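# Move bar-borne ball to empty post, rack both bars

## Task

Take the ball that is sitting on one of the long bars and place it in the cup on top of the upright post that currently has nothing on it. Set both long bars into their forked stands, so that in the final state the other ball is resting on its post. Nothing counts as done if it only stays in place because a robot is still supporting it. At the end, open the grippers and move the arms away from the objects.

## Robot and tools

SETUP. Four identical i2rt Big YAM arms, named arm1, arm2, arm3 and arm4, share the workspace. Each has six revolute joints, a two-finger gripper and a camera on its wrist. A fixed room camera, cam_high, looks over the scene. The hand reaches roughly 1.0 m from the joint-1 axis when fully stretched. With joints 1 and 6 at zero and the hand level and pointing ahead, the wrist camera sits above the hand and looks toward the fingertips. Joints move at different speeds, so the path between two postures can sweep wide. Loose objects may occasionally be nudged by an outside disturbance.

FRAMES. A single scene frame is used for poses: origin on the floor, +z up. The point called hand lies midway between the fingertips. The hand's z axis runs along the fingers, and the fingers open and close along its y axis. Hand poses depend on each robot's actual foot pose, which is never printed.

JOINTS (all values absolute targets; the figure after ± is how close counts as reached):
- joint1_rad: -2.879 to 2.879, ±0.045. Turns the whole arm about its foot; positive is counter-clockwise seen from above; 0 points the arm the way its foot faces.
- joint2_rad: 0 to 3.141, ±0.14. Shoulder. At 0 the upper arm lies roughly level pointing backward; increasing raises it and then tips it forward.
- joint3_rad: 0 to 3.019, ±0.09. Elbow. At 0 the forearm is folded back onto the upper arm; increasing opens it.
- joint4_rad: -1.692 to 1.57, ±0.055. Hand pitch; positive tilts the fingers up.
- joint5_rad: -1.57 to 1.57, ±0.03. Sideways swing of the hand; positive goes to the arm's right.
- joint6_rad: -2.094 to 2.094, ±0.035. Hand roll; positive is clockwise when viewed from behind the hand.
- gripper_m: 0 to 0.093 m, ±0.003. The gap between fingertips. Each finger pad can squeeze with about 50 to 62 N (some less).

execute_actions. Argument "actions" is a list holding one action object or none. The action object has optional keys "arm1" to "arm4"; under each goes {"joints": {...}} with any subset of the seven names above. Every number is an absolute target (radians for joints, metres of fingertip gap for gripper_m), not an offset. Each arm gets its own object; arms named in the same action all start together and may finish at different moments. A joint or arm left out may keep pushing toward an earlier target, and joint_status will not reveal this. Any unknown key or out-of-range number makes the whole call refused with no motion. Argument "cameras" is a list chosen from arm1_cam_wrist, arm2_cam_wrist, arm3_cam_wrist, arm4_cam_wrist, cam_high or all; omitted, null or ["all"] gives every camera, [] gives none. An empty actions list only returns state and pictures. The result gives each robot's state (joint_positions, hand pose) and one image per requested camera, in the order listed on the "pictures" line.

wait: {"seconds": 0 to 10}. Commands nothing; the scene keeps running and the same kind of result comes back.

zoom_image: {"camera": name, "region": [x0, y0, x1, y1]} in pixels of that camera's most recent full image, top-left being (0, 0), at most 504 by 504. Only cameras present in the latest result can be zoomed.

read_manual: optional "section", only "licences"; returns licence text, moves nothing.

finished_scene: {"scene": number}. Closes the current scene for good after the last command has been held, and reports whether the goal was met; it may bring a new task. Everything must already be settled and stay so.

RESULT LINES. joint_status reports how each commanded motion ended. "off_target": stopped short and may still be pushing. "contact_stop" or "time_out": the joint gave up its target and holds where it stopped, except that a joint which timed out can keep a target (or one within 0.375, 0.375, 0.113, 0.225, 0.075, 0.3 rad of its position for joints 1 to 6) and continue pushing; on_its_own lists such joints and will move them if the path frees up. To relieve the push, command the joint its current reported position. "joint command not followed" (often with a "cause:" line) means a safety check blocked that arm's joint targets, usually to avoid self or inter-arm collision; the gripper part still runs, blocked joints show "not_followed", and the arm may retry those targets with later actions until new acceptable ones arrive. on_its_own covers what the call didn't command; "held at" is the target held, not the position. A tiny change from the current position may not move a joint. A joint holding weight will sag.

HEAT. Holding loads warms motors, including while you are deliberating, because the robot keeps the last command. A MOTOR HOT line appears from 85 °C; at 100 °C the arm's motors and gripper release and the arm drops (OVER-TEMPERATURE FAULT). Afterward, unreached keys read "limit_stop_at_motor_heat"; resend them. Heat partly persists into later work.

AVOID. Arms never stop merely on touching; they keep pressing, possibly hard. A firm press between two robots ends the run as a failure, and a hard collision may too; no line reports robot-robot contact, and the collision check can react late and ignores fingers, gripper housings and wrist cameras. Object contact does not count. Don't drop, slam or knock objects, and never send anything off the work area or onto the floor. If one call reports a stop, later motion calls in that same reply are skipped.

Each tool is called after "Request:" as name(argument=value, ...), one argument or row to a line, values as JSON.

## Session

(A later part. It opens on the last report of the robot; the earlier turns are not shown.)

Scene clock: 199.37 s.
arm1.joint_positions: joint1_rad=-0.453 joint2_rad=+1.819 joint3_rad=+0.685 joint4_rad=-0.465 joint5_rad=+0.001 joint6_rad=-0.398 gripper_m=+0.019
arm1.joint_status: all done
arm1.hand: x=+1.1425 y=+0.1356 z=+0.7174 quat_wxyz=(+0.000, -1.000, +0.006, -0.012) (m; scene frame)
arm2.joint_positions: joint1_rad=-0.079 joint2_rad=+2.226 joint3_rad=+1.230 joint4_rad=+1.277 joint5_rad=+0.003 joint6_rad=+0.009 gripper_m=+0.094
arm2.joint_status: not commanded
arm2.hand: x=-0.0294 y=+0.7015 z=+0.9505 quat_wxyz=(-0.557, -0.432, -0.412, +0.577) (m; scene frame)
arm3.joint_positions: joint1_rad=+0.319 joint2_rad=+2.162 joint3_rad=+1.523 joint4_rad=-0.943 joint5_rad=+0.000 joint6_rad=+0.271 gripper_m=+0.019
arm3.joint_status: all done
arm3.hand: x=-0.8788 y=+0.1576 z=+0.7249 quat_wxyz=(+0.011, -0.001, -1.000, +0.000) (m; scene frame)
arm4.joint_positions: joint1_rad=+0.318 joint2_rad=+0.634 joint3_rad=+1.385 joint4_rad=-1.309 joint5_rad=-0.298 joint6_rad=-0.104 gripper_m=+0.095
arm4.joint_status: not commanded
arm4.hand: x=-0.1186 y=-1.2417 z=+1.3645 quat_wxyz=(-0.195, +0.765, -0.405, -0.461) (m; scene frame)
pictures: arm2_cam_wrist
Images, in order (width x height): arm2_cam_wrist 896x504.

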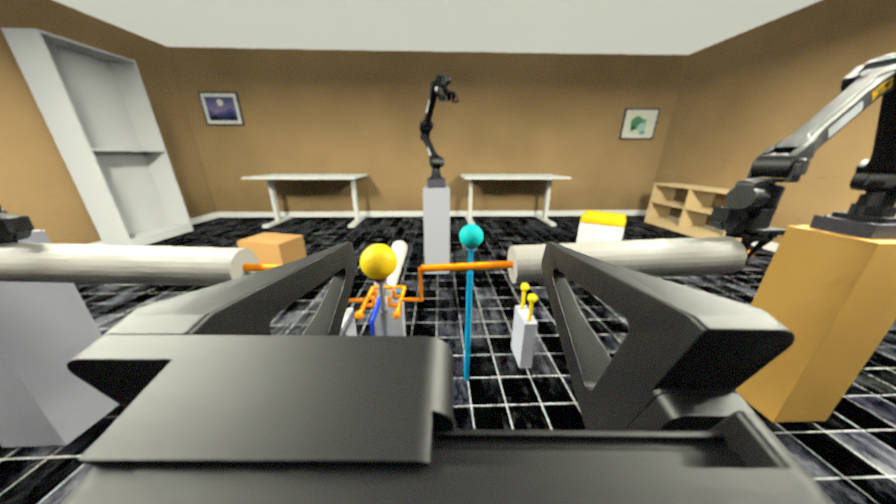

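Request:
execute_actions(
  actions=[
    {"arm1": {"joints": {"joint1_rad": -0.313, "joint2_rad": 1.776, "joint3_rad": 0.652, "joint4_rad": -0.447, "joint5_rad": 0, "joint6_rad": -0.274}}, "arm3": {"joints": {"joint1_rad": 0.237, "joint2_rad": 2.139, "joint3_rad": 1.494, "joint4_rad": -0.901, "joint5_rad": 0, "joint6_rad": 0.195}}},
  ],
  cameras=["arm2_cam_wrist"],
)

Request:
zoom_image(
  camera="arm2_cam_wrist",
  region=[320, 220, 440, 340],
)

Request:
execute_actions(
  actions=[
    {"arm1": {"joints": {"joint1_rad": -0.172, "joint2_rad": 1.763, "joint3_rad": 0.628, "joint4_rad": -0.436, "joint5_rad": 0, "joint6_rad": -0.133}}, "arm3": {"joints": {"joint1_rad": 0.160, "joint2_rad": 2.125, "joint3_rad": 1.468, "joint4_rad": -0.889, "joint5_rad": 0, "joint6_rad": 0.119}}},
  ],
  cameras=["arm2_cam_wrist"],
)

Request:
execute_actions(
  actions=[
    {"arm1": {"joints": {"joint1_rad": 0.089, "joint2_rad": 1.764, "joint3_rad": 0.630, "joint4_rad": -0.437, "joint5_rad": 0, "joint6_rad": 0.138}}, "arm3": {"joints": {"joint1_rad": 0.022, "joint2_rad": 2.118, "joint3_rad": 1.454, "joint4_rad": -0.882, "joint5_rad": 0, "joint6_rad": -0.02}}},
  ],
  cameras=["arm2_cam_wrist", "cam_high"],
)

Scene clock: 222.30 s.
arm1.joint_positions: joint1_rad=-0.314 joint2_rad=+1.794 joint3_rad=+0.642 joint4_rad=-0.451 joint5_rad=-0.002 joint6_rad=-0.266 gripper_m=+0.019
arm1.joint_status: all done
arm1.hand: x=+1.1425 y=+0.0870 z=+0.7178 quat_wxyz=(-0.001, -1.000, +0.003, -0.014) (m; scene frame)
arm2.joint_positions: joint1_rad=-0.079 joint2_rad=+2.226 joint3_rad=+1.230 joint4_rad=+1.277 joint5_rad=+0.003 joint6_rad=+0.009 gripper_m=+0.094
arm2.joint_status: not commanded
arm2.hand: x=-0.0294 y=+0.7015 z=+0.9505 quat_wxyz=(-0.557, -0.432, -0.412, +0.577) (m; scene frame)
arm3.joint_positions: joint1_rad=+0.231 joint2_rad=+2.162 joint3_rad=+1.484 joint4_rad=-0.909 joint5_rad=+0.001 joint6_rad=+0.184 gripper_m=+0.019
arm3.joint_status: all done
arm3.hand: x=-0.8776 y=+0.1045 z=+0.7129 quat_wxyz=(+0.014, -0.001, -1.000, +0.001) (m; scene frame)
arm4.joint_positions: joint1_rad=+0.318 joint2_rad=+0.634 joint3_rad=+1.385 joint4_rad=-1.309 joint5_rad=-0.298 joint6_rad=-0.104 gripper_m=+0.095
arm4.joint_status: not commanded
arm4.hand: x=-0.1186 y=-1.2417 z=+1.3645 quat_wxyz=(-0.195, +0.765, -0.405, -0.461) (m; scene frame)
pictures: arm2_cam_wrist
Images, in order (width x height): arm2_cam_wrist 896x504.

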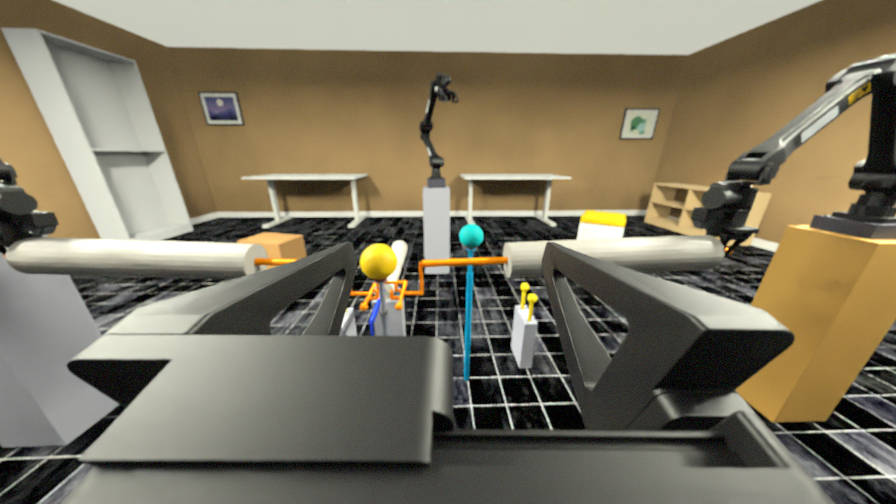

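Region (320, 220, 440, 340) of arm2_cam_wrist's 896x504 image, scaled by 4.200, with more detail than that image has.

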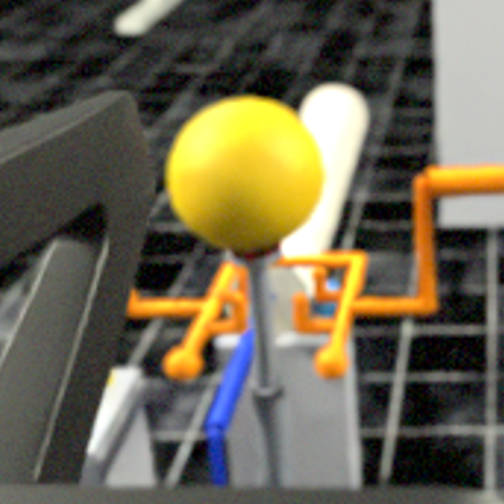

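Scene clock: 223.27 s.
arm1.joint_positions: joint1_rad=-0.174 joint2_rad=+1.784 joint3_rad=+0.622 joint4_rad=-0.444 joint5_rad=-0.003 joint6_rad=-0.127 gripper_m=+0.019
arm1.joint_status: all done
arm1.hand: x=+1.1409 y=+0.0418 z=+0.7175 quat_wxyz=(+0.001, -1.000, +0.002, -0.016) (m; scene frame)
arm2.joint_positions: joint1_rad=-0.079 joint2_rad=+2.226 joint3_rad=+1.230 joint4_rad=+1.277 joint5_rad=+0.003 joint6_rad=+0.009 gripper_m=+0.094
arm2.joint_status: not commanded
arm2.hand: x=-0.0294 y=+0.7015 z=+0.9505 quat_wxyz=(-0.557, -0.432, -0.412, +0.577) (m; scene frame)
arm3.joint_positions: joint1_rad=+0.154 joint2_rad=+2.162 joint3_rad=+1.462 joint4_rad=-0.893 joint5_rad=+0.001 joint6_rad=+0.108 gripper_m=+0.019
arm3.joint_status: all done
arm3.hand: x=-0.8781 y=+0.0598 z=+0.7064 quat_wxyz=(+0.017, -0.002, -1.000, +0.000) (m; scene frame)
arm4.joint_positions: joint1_rad=+0.318 joint2_rad=+0.634 joint3_rad=+1.385 joint4_rad=-1.309 joint5_rad=-0.298 joint6_rad=-0.104 gripper_m=+0.095
arm4.joint_status: not commanded
arm4.hand: x=-0.1186 y=-1.2417 z=+1.3645 quat_wxyz=(-0.195, +0.765, -0.405, -0.461) (m; scene frame)
pictures: arm2_cam_wrist
Images, in order (width x height): arm2_cam_wrist 896x504.

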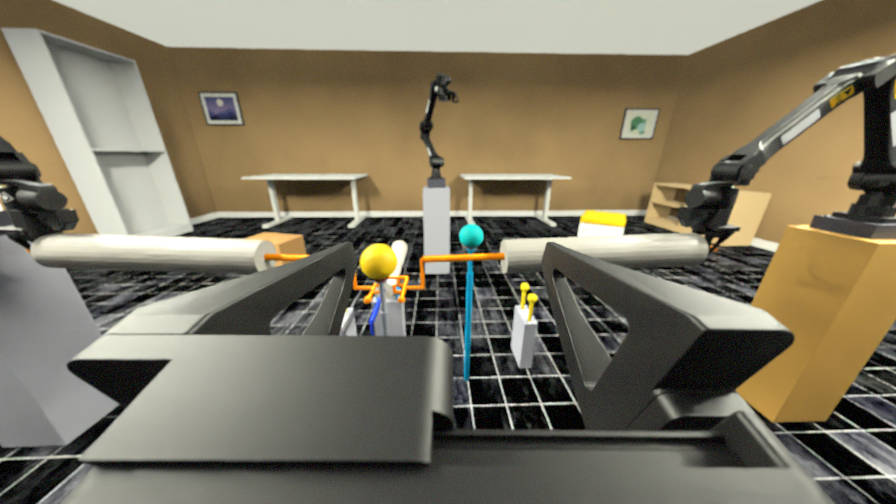

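Scene clock: 224.43 s.
arm1.joint_positions: joint1_rad=+0.088 joint2_rad=+1.783 joint3_rad=+0.622 joint4_rad=-0.439 joint5_rad=-0.006 joint6_rad=+0.136 gripper_m=+0.019
arm1.joint_status: all done
arm1.hand: x=+1.1397 y=-0.0401 z=+0.7170 quat_wxyz=(+0.004, -1.000, +0.003, -0.014) (m; scene frame)
arm2.joint_positions: joint1_rad=-0.079 joint2_rad=+2.226 joint3_rad=+1.230 joint4_rad=+1.277 joint5_rad=+0.003 joint6_rad=+0.009 gripper_m=+0.094
arm2.joint_status: not commanded
arm2.hand: x=-0.0294 y=+0.7015 z=+0.9505 quat_wxyz=(-0.557, -0.432, -0.412, +0.577) (m; scene frame)
arm3.joint_positions: joint1_rad=+0.019 joint2_rad=+2.158 joint3_rad=+1.448 joint4_rad=-0.878 joint5_rad=-0.001 joint6_rad=-0.030 gripper_m=+0.019
arm3.joint_status: all done
arm3.hand: x=-0.8778 y=-0.0177 z=+0.7040 quat_wxyz=(+0.015, -0.001, -1.000, -0.002) (m; scene frame)
arm4.joint_positions: joint1_rad=+0.318 joint2_rad=+0.634 joint3_rad=+1.385 joint4_rad=-1.309 joint5_rad=-0.298 joint6_rad=-0.104 gripper_m=+0.095
arm4.joint_status: not commanded
arm4.hand: x=-0.1186 y=-1.2417 z=+1.3645 quat_wxyz=(-0.195, +0.765, -0.405, -0.461) (m; scene frame)
pictures: arm2_cam_wrist, cam_high
Images, in order (width x height): arm2_cam_wrist 896x504, cam_high 896x504.

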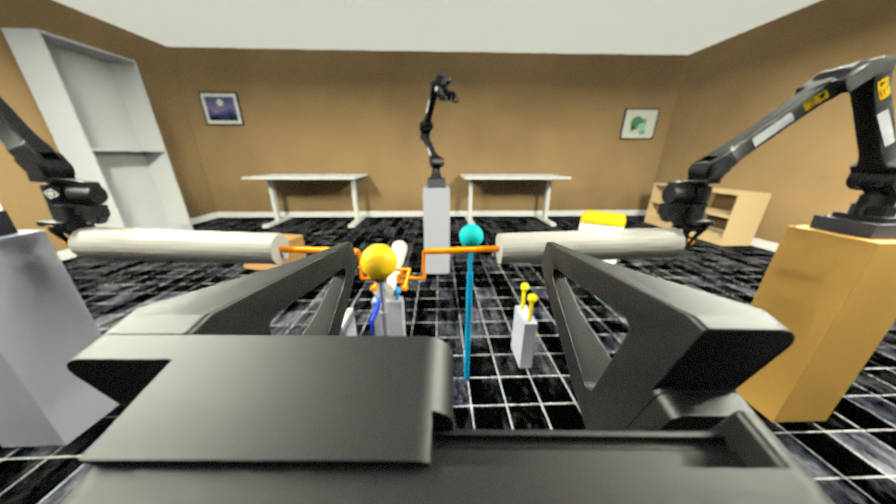

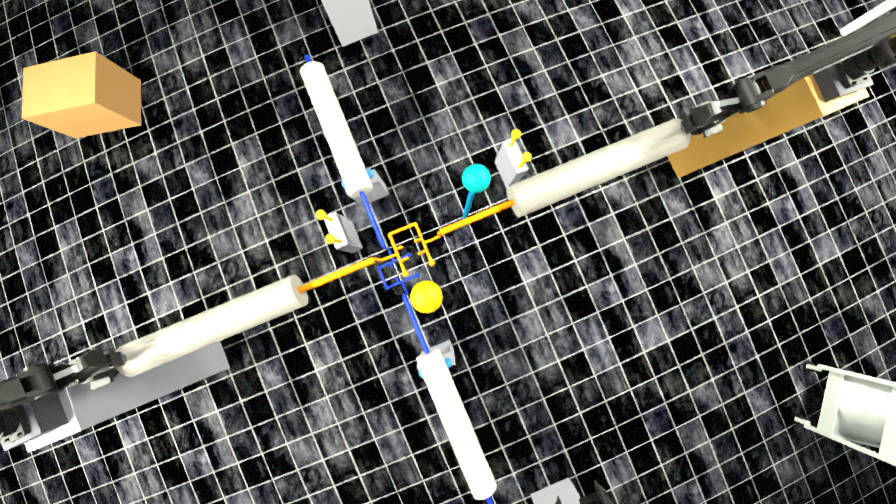

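Request:
execute_actions(
  actions=[
    {"arm1": {"joints": {"joint2_rad": 1.525, "joint3_rad": 0.673, "joint4_rad": -0.72}}, "arm3": {"joints": {"joint2_rad": 1.981, "joint3_rad": 1.532, "joint4_rad": -1.097}}},
  ],
  cameras=["arm2_cam_wrist"],
)

Request:
execute_actions(
  actions=[
    {"arm1": {"joints": {"joint2_rad": 1.343, "joint3_rad": 0.768, "joint4_rad": -0.996}}, "arm3": {"joints": {"joint2_rad": 1.893, "joint3_rad": 1.623, "joint4_rad": -1.275}}},
  ],
  cameras=["arm2_cam_wrist"],
)

Request:
execute_actions(
  actions=[
    {"arm1": {"joints": {"joint1_rad": 0.36, "joint2_rad": 1.39, "joint3_rad": 0.835, "joint4_rad": -1.017, "joint5_rad": 0, "joint6_rad": 0.405}}, "arm3": {"joints": {"joint1_rad": -0.145, "joint2_rad": 1.905, "joint3_rad": 1.65, "joint4_rad": -1.283, "joint5_rad": 0, "joint6_rad": -0.195}}},
  ],
  cameras=["arm2_cam_wrist"],
)

Request:
execute_actions(
  actions=[
    {"arm1": {"joints": {"joint1_rad": 0.603, "joint2_rad": 1.514, "joint3_rad": 0.972, "joint4_rad": -1.028, "joint5_rad": 0, "joint6_rad": 0.644}}, "arm3": {"joints": {"joint1_rad": -0.31, "joint2_rad": 1.987, "joint3_rad": 1.762, "joint4_rad": -1.32, "joint5_rad": 0, "joint6_rad": -0.357}}},
  ],
  cameras=["arm2_cam_wrist", "cam_high"],
)

Scene clock: 241.07 s.
arm1.joint_positions: joint1_rad=+0.088 joint2_rad=+1.528 joint3_rad=+0.643 joint4_rad=-0.701 joint5_rad=-0.005 joint6_rad=+0.137 gripper_m=+0.019
arm1.joint_status: all done
arm1.hand: x=+1.1409 y=-0.0405 z=+0.7970 quat_wxyz=(+0.003, -1.000, +0.004, -0.007) (m; scene frame)
arm2.joint_positions: joint1_rad=-0.079 joint2_rad=+2.226 joint3_rad=+1.230 joint4_rad=+1.277 joint5_rad=+0.003 joint6_rad=+0.009 gripper_m=+0.094
arm2.joint_status: not commanded
arm2.hand: x=-0.0294 y=+0.7015 z=+0.9505 quat_wxyz=(-0.557, -0.432, -0.412, +0.577) (m; scene frame)
arm3.joint_positions: joint1_rad=+0.019 joint2_rad=+1.988 joint3_rad=+1.498 joint4_rad=-1.084 joint5_rad=-0.001 joint6_rad=-0.029 gripper_m=+0.019
arm3.joint_status: all done
arm3.hand: x=-0.8763 y=-0.0180 z=+0.8147 quat_wxyz=(+0.007, -0.001, -1.000, -0.002) (m; scene frame)
arm4.joint_positions: joint1_rad=+0.318 joint2_rad=+0.634 joint3_rad=+1.385 joint4_rad=-1.309 joint5_rad=-0.298 joint6_rad=-0.104 gripper_m=+0.095
arm4.joint_status: not commanded
arm4.hand: x=-0.1186 y=-1.2417 z=+1.3645 quat_wxyz=(-0.195, +0.765, -0.405, -0.461) (m; scene frame)
pictures: arm2_cam_wrist
Images, in order (width x height): arm2_cam_wrist 896x504.

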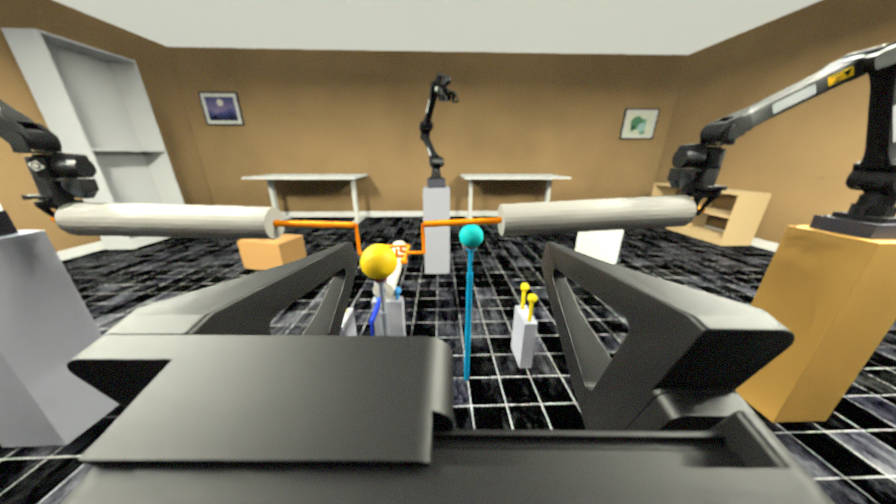

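Scene clock: 242.27 s.
arm1.joint_positions: joint1_rad=+0.088 joint2_rad=+1.348 joint3_rad=+0.731 joint4_rad=-0.971 joint5_rad=-0.003 joint6_rad=+0.138 gripper_m=+0.019
arm1.joint_status: all done
arm1.hand: x=+1.1411 y=-0.0409 z=+0.8747 quat_wxyz=(+0.004, -1.000, +0.004, -0.007) (m; scene frame)
arm2.joint_positions: joint1_rad=-0.079 joint2_rad=+2.226 joint3_rad=+1.230 joint4_rad=+1.277 joint5_rad=+0.003 joint6_rad=+0.009 gripper_m=+0.094
arm2.joint_status: not commanded
arm2.hand: x=-0.0294 y=+0.7015 z=+0.9505 quat_wxyz=(-0.557, -0.432, -0.412, +0.577) (m; scene frame)
arm3.joint_positions: joint1_rad=+0.019 joint2_rad=+1.914 joint3_rad=+1.585 joint4_rad=-1.254 joint5_rad=-0.001 joint6_rad=-0.028 gripper_m=+0.019
arm3.joint_status: all done
arm3.hand: x=-0.8775 y=-0.0181 z=+0.8861 quat_wxyz=(+0.012, -0.001, -1.000, -0.002) (m; scene frame)
arm4.joint_positions: joint1_rad=+0.318 joint2_rad=+0.634 joint3_rad=+1.385 joint4_rad=-1.309 joint5_rad=-0.298 joint6_rad=-0.104 gripper_m=+0.095
arm4.joint_status: not commanded
arm4.hand: x=-0.1186 y=-1.2417 z=+1.3645 quat_wxyz=(-0.195, +0.765, -0.405, -0.461) (m; scene frame)
pictures: arm2_cam_wrist
Images, in order (width x height): arm2_cam_wrist 896x504.

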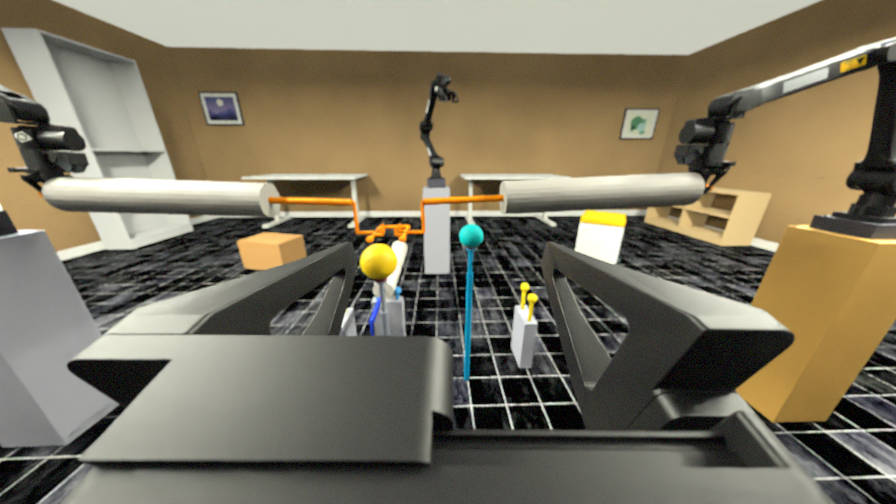

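Scene clock: 243.43 s.
arm1.joint_positions: joint1_rad=+0.352 joint2_rad=+1.396 joint3_rad=+0.816 joint4_rad=-1.001 joint5_rad=-0.003 joint6_rad=+0.398 gripper_m=+0.019
arm1.joint_status: all done
arm1.hand: x=+1.1365 y=-0.1311 z=+0.8859 quat_wxyz=(+0.005, -1.000, +0.002, -0.004) (m; scene frame)
arm2.joint_positions: joint1_rad=-0.079 joint2_rad=+2.226 joint3_rad=+1.230 joint4_rad=+1.277 joint5_rad=+0.003 joint6_rad=+0.009 gripper_m=+0.094
arm2.joint_status: not commanded
arm2.hand: x=-0.0294 y=+0.7015 z=+0.9505 quat_wxyz=(-0.557, -0.432, -0.412, +0.577) (m; scene frame)
arm3.joint_positions: joint1_rad=-0.146 joint2_rad=+1.914 joint3_rad=+1.616 joint4_rad=-1.268 joint5_rad=-0.003 joint6_rad=-0.195 gripper_m=+0.019
arm3.joint_status: all done
arm3.hand: x=-0.8805 y=-0.1128 z=+0.8970 quat_wxyz=(+0.004, +0.000, -1.000, -0.002) (m; scene frame)
arm4.joint_positions: joint1_rad=+0.318 joint2_rad=+0.634 joint3_rad=+1.385 joint4_rad=-1.309 joint5_rad=-0.298 joint6_rad=-0.104 gripper_m=+0.095
arm4.joint_status: not commanded
arm4.hand: x=-0.1186 y=-1.2417 z=+1.3645 quat_wxyz=(-0.195, +0.765, -0.405, -0.461) (m; scene frame)
pictures: arm2_cam_wrist
Images, in order (width x height): arm2_cam_wrist 896x504.

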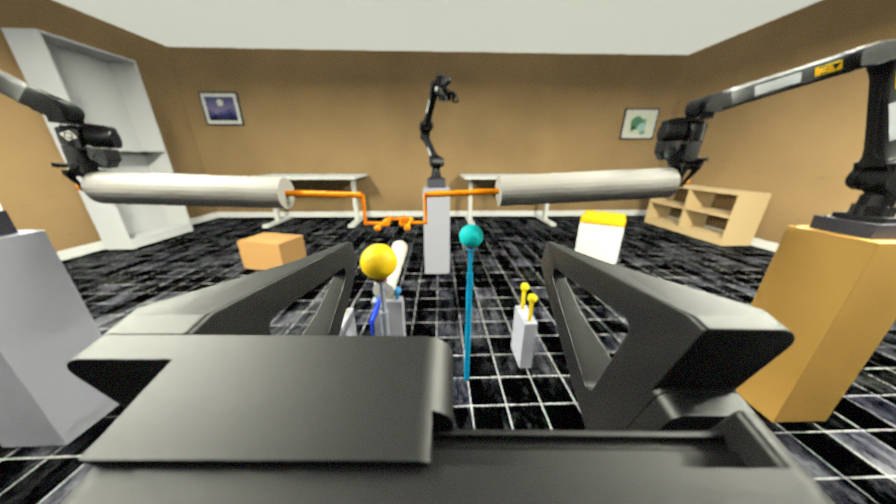

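Scene clock: 244.57 s.
arm1.joint_positions: joint1_rad=+0.592 joint2_rad=+1.532 joint3_rad=+0.958 joint4_rad=-1.017 joint5_rad=-0.003 joint6_rad=+0.636 gripper_m=+0.019
arm1.joint_status: all done
arm1.hand: x=+1.1354 y=-0.2322 z=+0.8832 quat_wxyz=(+0.009, -1.000, +0.001, -0.008) (m; scene frame)
arm2.joint_positions: joint1_rad=-0.079 joint2_rad=+2.226 joint3_rad=+1.230 joint4_rad=+1.277 joint5_rad=+0.003 joint6_rad=+0.009 gripper_m=+0.094
arm2.joint_status: not commanded
arm2.hand: x=-0.0294 y=+0.7015 z=+0.9505 quat_wxyz=(-0.557, -0.432, -0.412, +0.577) (m; scene frame)
arm3.joint_positions: joint1_rad=-0.311 joint2_rad=+2.000 joint3_rad=+1.726 joint4_rad=-1.305 joint5_rad=-0.005 joint6_rad=-0.360 gripper_m=+0.019
arm3.joint_status: all done
arm3.hand: x=-0.8807 y=-0.2137 z=+0.8881 quat_wxyz=(+0.009, +0.000, -1.000, -0.005) (m; scene frame)
arm4.joint_positions: joint1_rad=+0.318 joint2_rad=+0.634 joint3_rad=+1.385 joint4_rad=-1.309 joint5_rad=-0.298 joint6_rad=-0.104 gripper_m=+0.095
arm4.joint_status: not commanded
arm4.hand: x=-0.1186 y=-1.2417 z=+1.3645 quat_wxyz=(-0.195, +0.765, -0.405, -0.461) (m; scene frame)
pictures: arm2_cam_wrist, cam_high
Images, in order (width x height): arm2_cam_wrist 896x504, cam_high 896x504.

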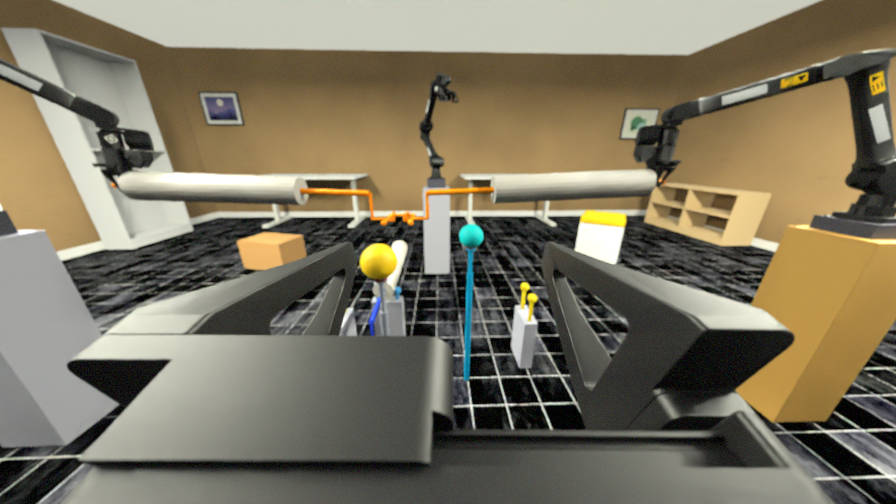

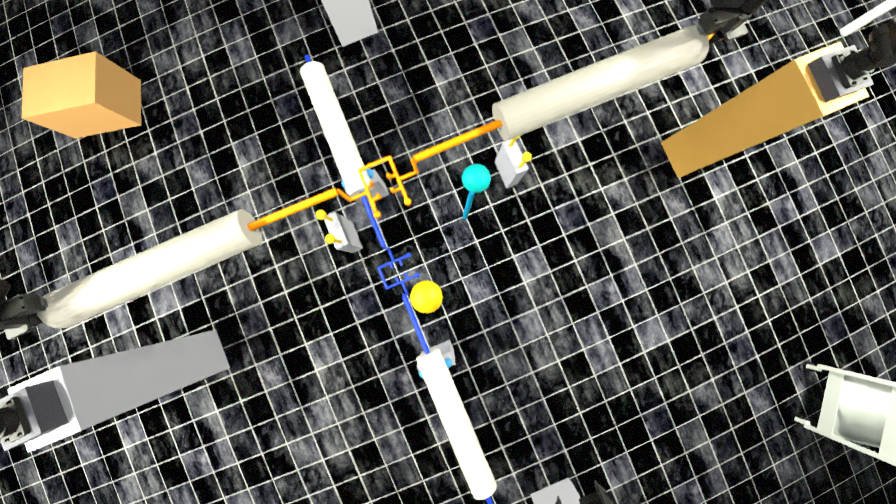

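Request:
execute_actions(
  actions=[
    {"arm1": {"joints": {"joint1_rad": 0.585, "joint2_rad": 1.806, "joint3_rad": 0.991, "joint4_rad": -0.756, "joint5_rad": 0, "joint6_rad": 0.632}}, "arm3": {"joints": {"joint1_rad": -0.365, "joint2_rad": 2.069, "joint3_rad": 1.518, "joint4_rad": -1.02, "joint5_rad": 0, "joint6_rad": -0.41}}},
  ],
  cameras=["arm2_cam_wrist"],
)

Request:
execute_actions(
  actions=[
    {"arm1": {"joints": {"joint1_rad": 0.55, "joint2_rad": 2.137, "joint3_rad": 1.150, "joint4_rad": -0.584, "joint5_rad": 0, "joint6_rad": 0.605}}, "arm3": {"joints": {"joint1_rad": -0.435, "joint2_rad": 2.183, "joint3_rad": 1.355, "joint4_rad": -0.742, "joint5_rad": 0, "joint6_rad": -0.479}}},
  ],
  cameras=["arm2_cam_wrist"],
)

Request:
execute_actions(
  actions=[
    {"arm1": {"joints": {"joint1_rad": 0.528, "joint2_rad": 2.462, "joint3_rad": 1.406, "joint4_rad": -0.516, "joint5_rad": 0, "joint6_rad": 0.583}}, "arm3": {"joints": {"joint1_rad": -0.515, "joint2_rad": 2.376, "joint3_rad": 1.295, "joint4_rad": -0.489, "joint5_rad": 0, "joint6_rad": -0.561}}},
  ],
  cameras=["arm2_cam_wrist", "cam_high"],
)

Scene clock: 254.97 s.
arm1.joint_positions: joint1_rad=+0.578 joint2_rad=+1.830 joint3_rad=+0.972 joint4_rad=-0.748 joint5_rad=+0.002 joint6_rad=+0.626 gripper_m=+0.019
arm1.joint_status: all done
arm1.hand: x=+1.1032 y=-0.2461 z=+0.7693 quat_wxyz=(+0.016, -1.000, +0.003, -0.012) (m; scene frame)
arm2.joint_positions: joint1_rad=-0.079 joint2_rad=+2.226 joint3_rad=+1.230 joint4_rad=+1.277 joint5_rad=+0.003 joint6_rad=+0.009 gripper_m=+0.094
arm2.joint_status: not commanded
arm2.hand: x=-0.0294 y=+0.7015 z=+0.9505 quat_wxyz=(-0.557, -0.432, -0.412, +0.577) (m; scene frame)
arm3.joint_positions: joint1_rad=-0.356 joint2_rad=+2.090 joint3_rad=+1.516 joint4_rad=-1.014 joint5_rad=-0.010 joint6_rad=-0.406 gripper_m=+0.019
arm3.joint_status: all done
arm3.hand: x=-0.9122 y=-0.2296 z=+0.7631 quat_wxyz=(+0.012, +0.000, -1.000, -0.009) (m; scene frame)
arm4.joint_positions: joint1_rad=+0.318 joint2_rad=+0.634 joint3_rad=+1.385 joint4_rad=-1.309 joint5_rad=-0.298 joint6_rad=-0.104 gripper_m=+0.095
arm4.joint_status: not commanded
arm4.hand: x=-0.1186 y=-1.2417 z=+1.3645 quat_wxyz=(-0.195, +0.765, -0.405, -0.461) (m; scene frame)
pictures: arm2_cam_wrist
Images, in order (width x height): arm2_cam_wrist 896x504.

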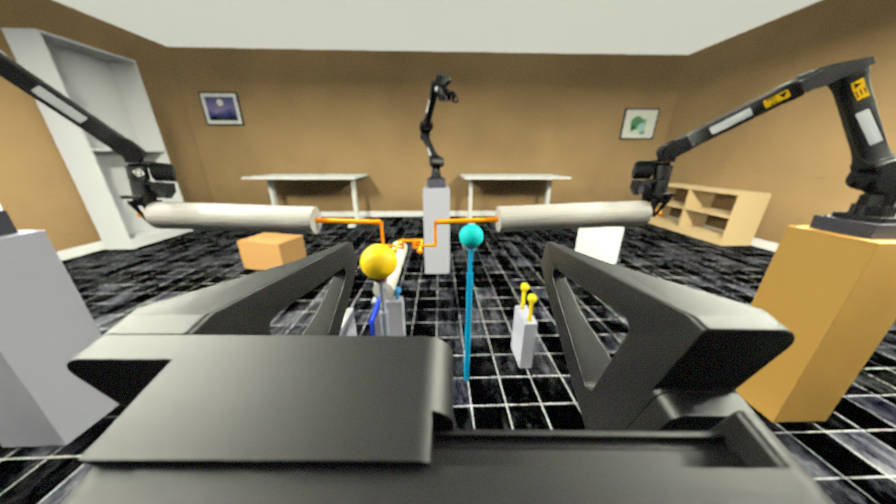

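Scene clock: 256.03 s.
arm1.joint_positions: joint1_rad=+0.550 joint2_rad=+2.154 joint3_rad=+1.146 joint4_rad=-0.573 joint5_rad=+0.007 joint6_rad=+0.599 gripper_m=+0.019
arm1.joint_status: all done
arm1.hand: x=+1.0433 y=-0.2699 z=+0.6650 quat_wxyz=(+0.010, -1.000, +0.003, -0.001) (m; scene frame)
arm2.joint_positions: joint1_rad=-0.079 joint2_rad=+2.226 joint3_rad=+1.230 joint4_rad=+1.277 joint5_rad=+0.003 joint6_rad=+0.009 gripper_m=+0.094
arm2.joint_status: not commanded
arm2.hand: x=-0.0294 y=+0.7015 z=+0.9505 quat_wxyz=(-0.557, -0.432, -0.412, +0.577) (m; scene frame)
arm3.joint_positions: joint1_rad=-0.430 joint2_rad=+2.208 joint3_rad=+1.347 joint4_rad=-0.743 joint5_rad=-0.006 joint6_rad=-0.480 gripper_m=+0.019
arm3.joint_status: all done
arm3.hand: x=-0.9704 y=-0.2494 z=+0.6506 quat_wxyz=(+0.019, +0.000, -1.000, -0.012) (m; scene frame)
arm4.joint_positions: joint1_rad=+0.318 joint2_rad=+0.634 joint3_rad=+1.385 joint4_rad=-1.309 joint5_rad=-0.298 joint6_rad=-0.104 gripper_m=+0.095
arm4.joint_status: not commanded
arm4.hand: x=-0.1186 y=-1.2417 z=+1.3645 quat_wxyz=(-0.195, +0.765, -0.405, -0.461) (m; scene frame)
pictures: arm2_cam_wrist
Images, in order (width x height): arm2_cam_wrist 896x504.

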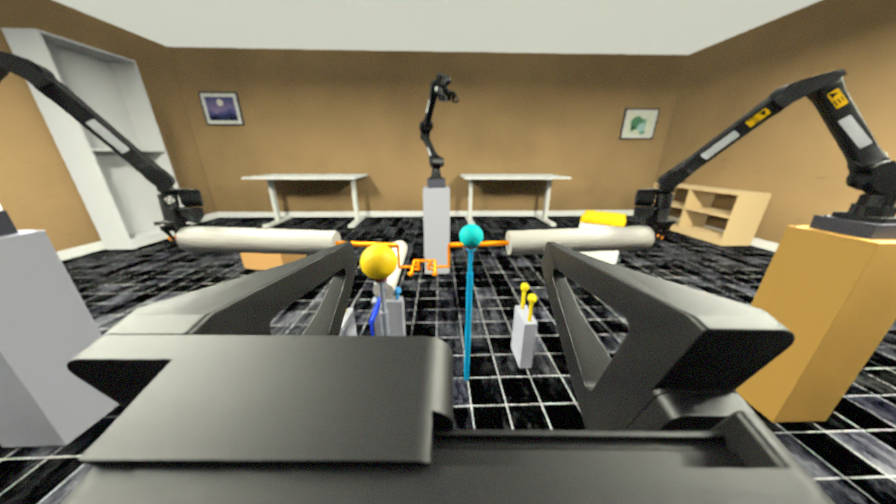

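Scene clock: 257.13 s.
arm1.joint_positions: joint1_rad=+0.527 joint2_rad=+2.477 joint3_rad=+1.401 joint4_rad=-0.504 joint5_rad=+0.008 joint6_rad=+0.575 gripper_m=+0.019
arm1.joint_status: all done
arm1.hand: x=+0.9926 y=-0.2876 z=+0.5535 quat_wxyz=(+0.010, -1.000, +0.003, +0.000) (m; scene frame)
arm2.joint_positions: joint1_rad=-0.079 joint2_rad=+2.226 joint3_rad=+1.230 joint4_rad=+1.277 joint5_rad=+0.003 joint6_rad=+0.009 gripper_m=+0.094
arm2.joint_status: not commanded
arm2.hand: x=-0.0294 y=+0.7015 z=+0.9505 quat_wxyz=(-0.557, -0.432, -0.412, +0.577) (m; scene frame)
arm3.joint_positions: joint1_rad=-0.510 joint2_rad=+2.400 joint3_rad=+1.293 joint4_rad=-0.492 joint5_rad=-0.004 joint6_rad=-0.562 gripper_m=+0.019
arm3.joint_status: all done
arm3.hand: x=-1.0199 y=-0.2704 z=+0.5409 quat_wxyz=(+0.017, +0.001, -1.000, -0.011) (m; scene frame)
arm4.joint_positions: joint1_rad=+0.318 joint2_rad=+0.634 joint3_rad=+1.385 joint4_rad=-1.309 joint5_rad=-0.298 joint6_rad=-0.104 gripper_m=+0.095
arm4.joint_status: not commanded
arm4.hand: x=-0.1186 y=-1.2417 z=+1.3645 quat_wxyz=(-0.195, +0.765, -0.405, -0.461) (m; scene frame)
pictures: arm2_cam_wrist, cam_high
Images, in order (width x height): arm2_cam_wrist 896x504, cam_high 896x504.

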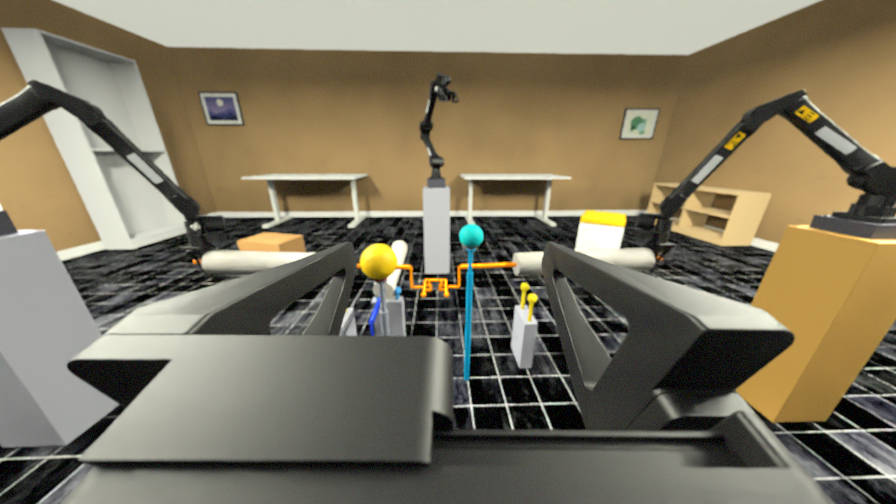

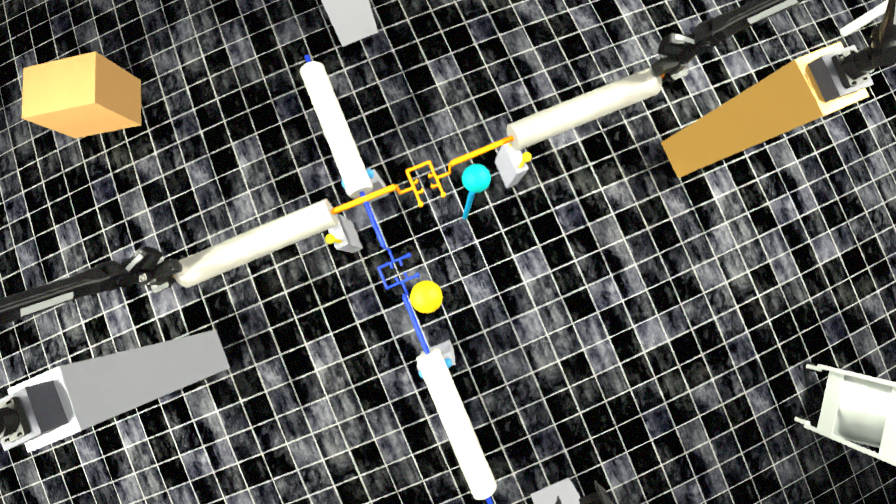

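Request:
execute_actions(
  actions=[
    {"arm1": {"joints": {"joint1_rad": 0.535, "joint2_rad": 2.60, "joint3_rad": 1.485, "joint4_rad": -0.478}}, "arm3": {"joints": {"joint1_rad": -0.515, "joint2_rad": 2.50, "joint3_rad": 1.362, "joint4_rad": -0.421}}},
  ],
  cameras=["arm2_cam_wrist"],
)

Request:
execute_actions(
  actions=[
    {"arm1": {"joints": {"joint1_rad": 0.535, "joint2_rad": 2.73, "joint3_rad": 1.572, "joint4_rad": -0.44}}, "arm3": {"joints": {"joint1_rad": -0.515, "joint2_rad": 2.632, "joint3_rad": 1.424, "joint4_rad": -0.353}}},
  ],
  cameras=["arm2_cam_wrist", "cam_high"],
)

Scene clock: 262.47 s.
arm1.joint_positions: joint1_rad=+0.531 joint2_rad=+2.608 joint3_rad=+1.482 joint4_rad=-0.460 joint5_rad=+0.009 joint6_rad=+0.577 gripper_m=+0.019
arm1.joint_status: all done
arm1.hand: x=+0.9916 y=-0.2900 z=+0.4989 quat_wxyz=(+0.012, -1.000, +0.002, -0.002) (m; scene frame)
arm2.joint_positions: joint1_rad=-0.079 joint2_rad=+2.226 joint3_rad=+1.230 joint4_rad=+1.277 joint5_rad=+0.003 joint6_rad=+0.009 gripper_m=+0.094
arm2.joint_status: not commanded
arm2.hand: x=-0.0294 y=+0.7015 z=+0.9505 quat_wxyz=(-0.557, -0.432, -0.412, +0.577) (m; scene frame)
arm3.joint_positions: joint1_rad=-0.512 joint2_rad=+2.511 joint3_rad=+1.342 joint4_rad=-0.425 joint5_rad=-0.005 joint6_rad=-0.562 gripper_m=+0.019
arm3.joint_status: all done
arm3.hand: x=-1.0206 y=-0.2710 z=+0.4936 quat_wxyz=(+0.015, +0.000, -1.000, -0.009) (m; scene frame)
arm4.joint_positions: joint1_rad=+0.318 joint2_rad=+0.634 joint3_rad=+1.385 joint4_rad=-1.309 joint5_rad=-0.298 joint6_rad=-0.104 gripper_m=+0.095
arm4.joint_status: not commanded
arm4.hand: x=-0.1186 y=-1.2417 z=+1.3645 quat_wxyz=(-0.195, +0.765, -0.405, -0.461) (m; scene frame)
pictures: arm2_cam_wrist
Images, in order (width x height): arm2_cam_wrist 896x504.

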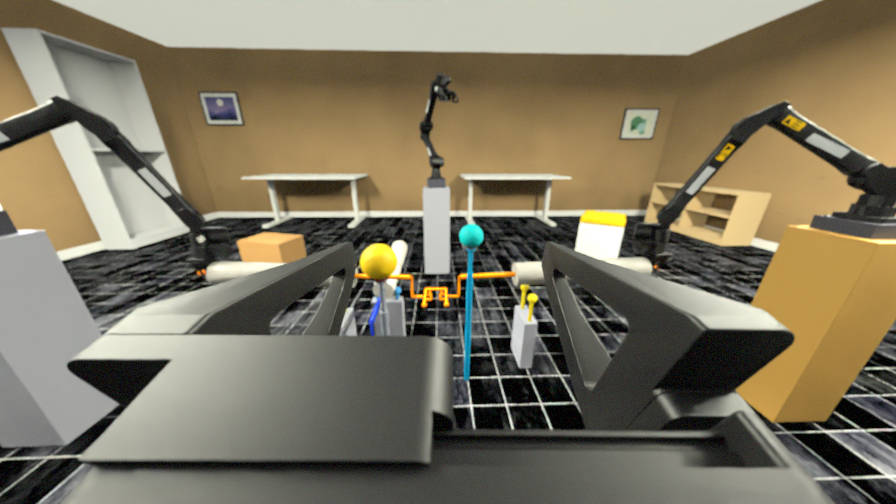

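Scene clock: 263.40 s.
arm1.joint_positions: joint1_rad=+0.532 joint2_rad=+2.737 joint3_rad=+1.573 joint4_rad=-0.423 joint5_rad=+0.007 joint6_rad=+0.577 gripper_m=+0.019
arm1.joint_status: all done
arm1.hand: x=+0.9915 y=-0.2902 z=+0.4453 quat_wxyz=(+0.012, -1.000, +0.002, -0.004) (m; scene frame)
arm2.joint_positions: joint1_rad=-0.079 joint2_rad=+2.226 joint3_rad=+1.230 joint4_rad=+1.277 joint5_rad=+0.003 joint6_rad=+0.009 gripper_m=+0.094
arm2.joint_status: not commanded
arm2.hand: x=-0.0294 y=+0.7015 z=+0.9505 quat_wxyz=(-0.557, -0.432, -0.412, +0.577) (m; scene frame)
arm3.joint_positions: joint1_rad=-0.511 joint2_rad=+2.639 joint3_rad=+1.411 joint4_rad=-0.356 joint5_rad=-0.002 joint6_rad=-0.562 gripper_m=+0.019
arm3.joint_status: all done
arm3.hand: x=-1.0208 y=-0.2715 z=+0.4400 quat_wxyz=(+0.011, +0.000, -1.000, -0.005) (m; scene frame)
arm4.joint_positions: joint1_rad=+0.318 joint2_rad=+0.634 joint3_rad=+1.385 joint4_rad=-1.309 joint5_rad=-0.298 joint6_rad=-0.104 gripper_m=+0.095
arm4.joint_status: not commanded
arm4.hand: x=-0.1186 y=-1.2417 z=+1.3645 quat_wxyz=(-0.195, +0.765, -0.405, -0.461) (m; scene frame)
pictures: arm2_cam_wrist, cam_high
Images, in order (width x height): arm2_cam_wrist 896x504, cam_high 896x504.

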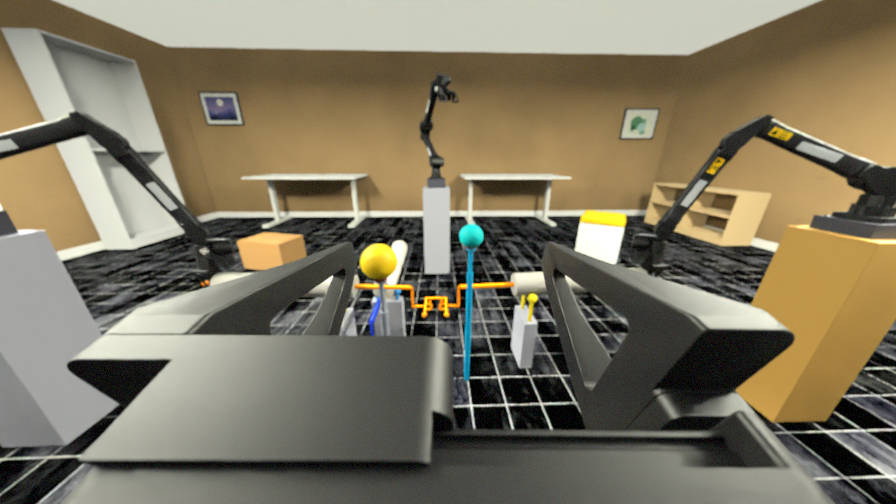

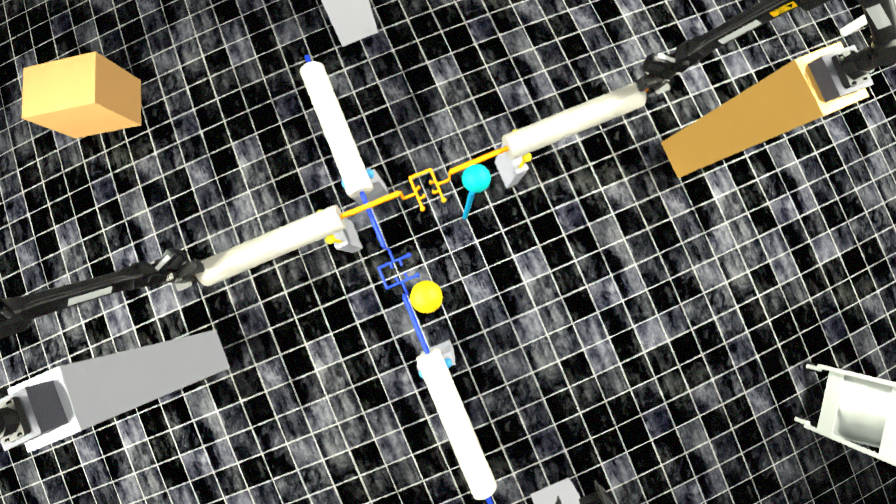

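Request:
execute_actions(
  actions=[
    {"arm1": {"joints": {"gripper_m": 0.093}}, "arm3": {"joints": {"gripper_m": 0.093}}},
  ],
  cameras=["arm2_cam_wrist"],
)

Request:
execute_actions(
  actions=[
    {"arm1": {"joints": {"joint2_rad": 2.463, "joint3_rad": 1.39, "joint4_rad": -0.50}}, "arm3": {"joints": {"joint2_rad": 2.352, "joint3_rad": 1.262, "joint4_rad": -0.485}}},
  ],
  cameras=["arm2_cam_wrist"],
)

Request:
execute_actions(
  actions=[
    {"arm1": {"joints": {"joint2_rad": 1.2, "joint3_rad": 1.3, "joint4_rad": -1.0}}, "arm3": {"joints": {"joint2_rad": 1.2, "joint3_rad": 1.3, "joint4_rad": -1.0}}, "arm2": {"joints": {"joint2_rad": 1.2, "joint3_rad": 1.3, "joint4_rad": -0.5}}},
  ],
  cameras=["arm4_cam_wrist", "arm2_cam_wrist", "cam_high"],
)

Scene clock: 268.83 s.
arm1.joint_positions: joint1_rad=+0.532 joint2_rad=+2.737 joint3_rad=+1.573 joint4_rad=-0.428 joint5_rad=+0.003 joint6_rad=+0.577 gripper_m=+0.093
arm1.joint_status: all done
arm1.hand: x=+0.9926 y=-0.2903 z=+0.4455 quat_wxyz=(+0.011, -1.000, +0.002, -0.006) (m; scene frame)
arm2.joint_positions: joint1_rad=-0.079 joint2_rad=+2.226 joint3_rad=+1.230 joint4_rad=+1.277 joint5_rad=+0.003 joint6_rad=+0.009 gripper_m=+0.094
arm2.joint_status: not commanded
arm2.hand: x=-0.0294 y=+0.7015 z=+0.9505 quat_wxyz=(-0.557, -0.432, -0.412, +0.577) (m; scene frame)
arm3.joint_positions: joint1_rad=-0.511 joint2_rad=+2.639 joint3_rad=+1.412 joint4_rad=-0.356 joint5_rad=-0.001 joint6_rad=-0.562 gripper_m=+0.093
arm3.joint_status: all done
arm3.hand: x=-1.0206 y=-0.2717 z=+0.4400 quat_wxyz=(+0.011, +0.000, -1.000, -0.005) (m; scene frame)
arm4.joint_positions: joint1_rad=+0.318 joint2_rad=+0.634 joint3_rad=+1.385 joint4_rad=-1.309 joint5_rad=-0.298 joint6_rad=-0.104 gripper_m=+0.095
arm4.joint_status: not commanded
arm4.hand: x=-0.1186 y=-1.2417 z=+1.3645 quat_wxyz=(-0.195, +0.765, -0.405, -0.461) (m; scene frame)
pictures: arm2_cam_wrist
Images, in order (width x height): arm2_cam_wrist 896x504.

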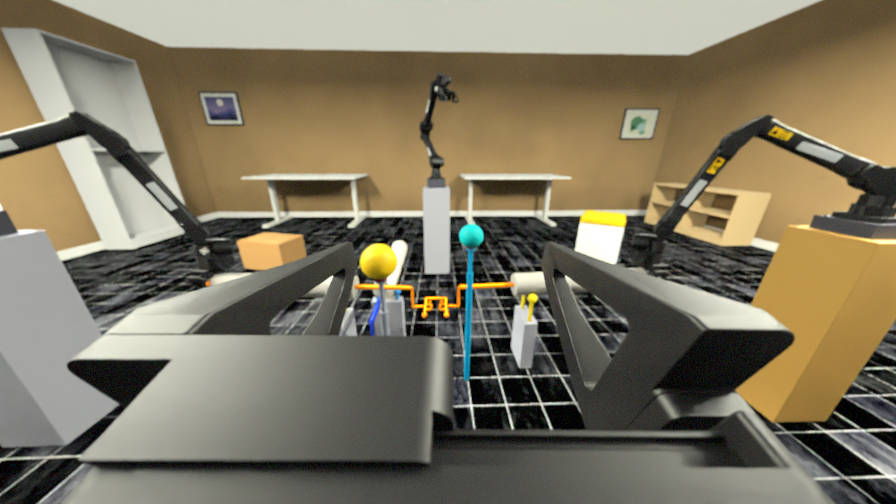

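Scene clock: 270.13 s.
arm1.joint_positions: joint1_rad=+0.532 joint2_rad=+2.447 joint3_rad=+1.387 joint4_rad=-0.495 joint5_rad=+0.003 joint6_rad=+0.577 gripper_m=+0.093
arm1.joint_status: all done
arm1.hand: x=+0.9892 y=-0.2938 z=+0.5665 quat_wxyz=(+0.001, -1.000, +0.002, +0.009) (m; scene frame)
arm2.joint_positions: joint1_rad=-0.079 joint2_rad=+2.226 joint3_rad=+1.230 joint4_rad=+1.277 joint5_rad=+0.003 joint6_rad=+0.009 gripper_m=+0.094
arm2.joint_status: not commanded
arm2.hand: x=-0.0294 y=+0.7015 z=+0.9505 quat_wxyz=(-0.557, -0.432, -0.412, +0.577) (m; scene frame)
arm3.joint_positions: joint1_rad=-0.511 joint2_rad=+2.332 joint3_rad=+1.258 joint4_rad=-0.478 joint5_rad=-0.001 joint6_rad=-0.562 gripper_m=+0.093
arm3.joint_status: all done
arm3.hand: x=-1.0137 y=-0.2754 z=+0.5681 quat_wxyz=(-0.002, +0.000, -1.000, +0.003) (m; scene frame)
arm4.joint_positions: joint1_rad=+0.318 joint2_rad=+0.634 joint3_rad=+1.385 joint4_rad=-1.309 joint5_rad=-0.298 joint6_rad=-0.104 gripper_m=+0.095
arm4.joint_status: not commanded
arm4.hand: x=-0.1186 y=-1.2417 z=+1.3645 quat_wxyz=(-0.195, +0.765, -0.405, -0.461) (m; scene frame)
pictures: arm2_cam_wrist
Images, in order (width x height): arm2_cam_wrist 896x504.

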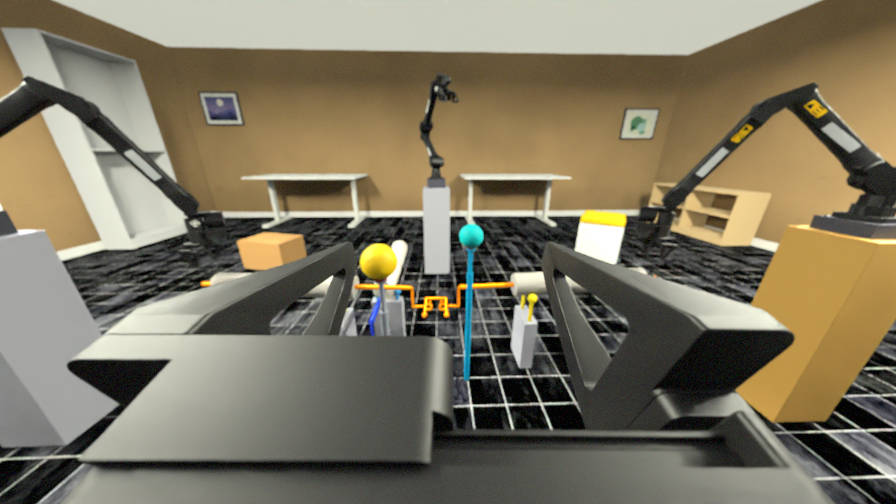

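Scene clock: 272.07 s.
arm1.joint_positions: joint1_rad=+0.532 joint2_rad=+1.190 joint3_rad=+1.291 joint4_rad=-0.986 joint5_rad=+0.003 joint6_rad=+0.577 gripper_m=+0.093
arm1.joint_status: all done
arm1.hand: x=+1.0475 y=-0.2629 z=+1.1807 quat_wxyz=(-0.178, -0.942, +0.001, +0.284) (m; scene frame)
arm2.joint_positions: joint1_rad=-0.079 joint2_rad=+1.194 joint3_rad=+1.285 joint4_rad=-0.488 joint5_rad=+0.003 joint6_rad=+0.009 gripper_m=+0.094
arm2.joint_status: all done
arm2.hand: x=-0.0203 y=+0.9022 z=+1.2589 quat_wxyz=(-0.386, -0.600, -0.573, +0.403) (m; scene frame)
arm3.joint_positions: joint1_rad=-0.511 joint2_rad=+1.193 joint3_rad=+1.286 joint4_rad=-0.988 joint5_rad=-0.001 joint6_rad=-0.562 gripper_m=+0.093
arm3.joint_status: all done
arm3.hand: x=-1.0402 y=-0.2559 z=+1.1436 quat_wxyz=(-0.276, +0.001, -0.945, +0.175) (m; scene frame)
arm4.joint_positions: joint1_rad=+0.318 joint2_rad=+0.634 joint3_rad=+1.385 joint4_rad=-1.309 joint5_rad=-0.298 joint6_rad=-0.104 gripper_m=+0.095
arm4.joint_status: not commanded
arm4.hand: x=-0.1186 y=-1.2417 z=+1.3645 quat_wxyz=(-0.195, +0.765, -0.405, -0.461) (m; scene frame)
pictures: arm2_cam_wrist, arm4_cam_wrist, cam_high
Images, in order (width x height): arm2_cam_wrist 896x504, arm4_cam_wrist 896x504, cam_high 896x504.

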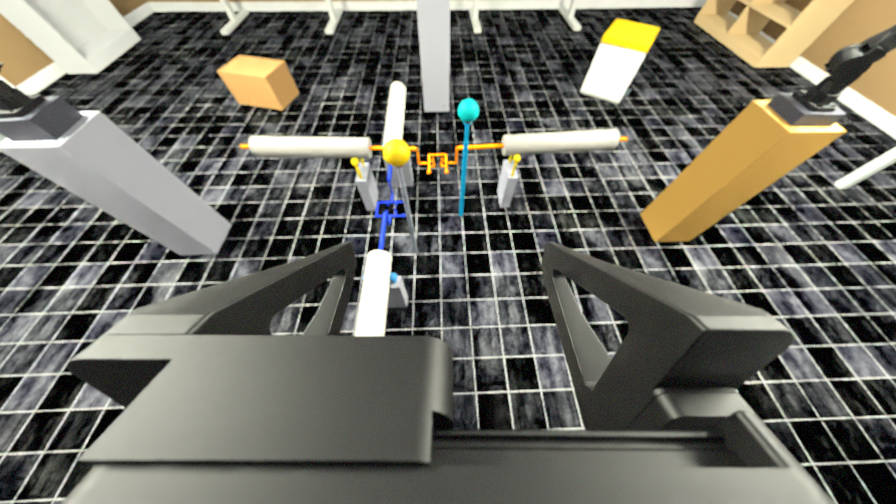

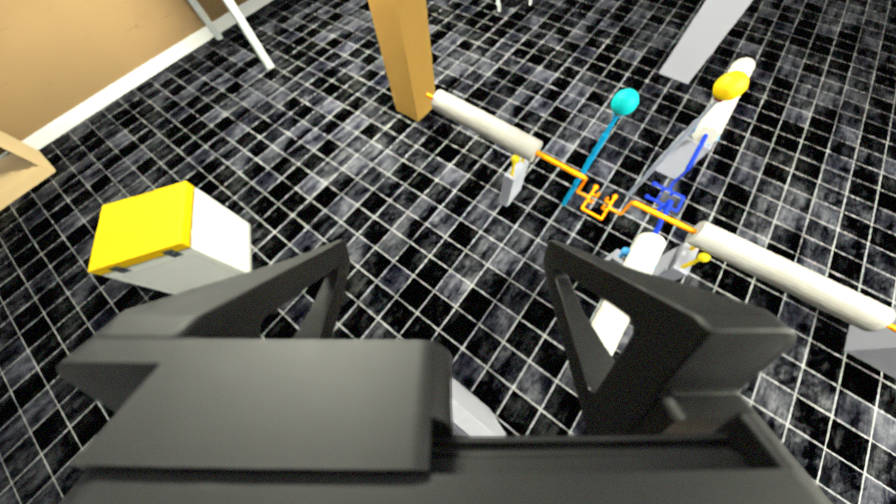

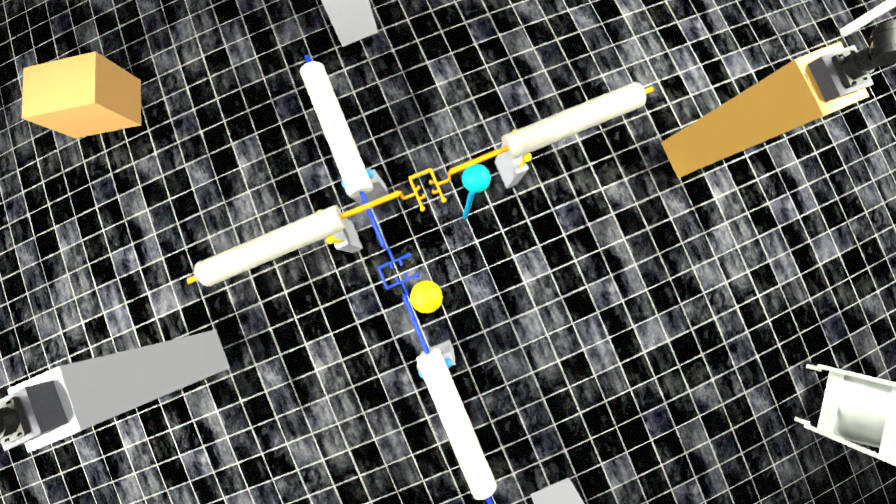

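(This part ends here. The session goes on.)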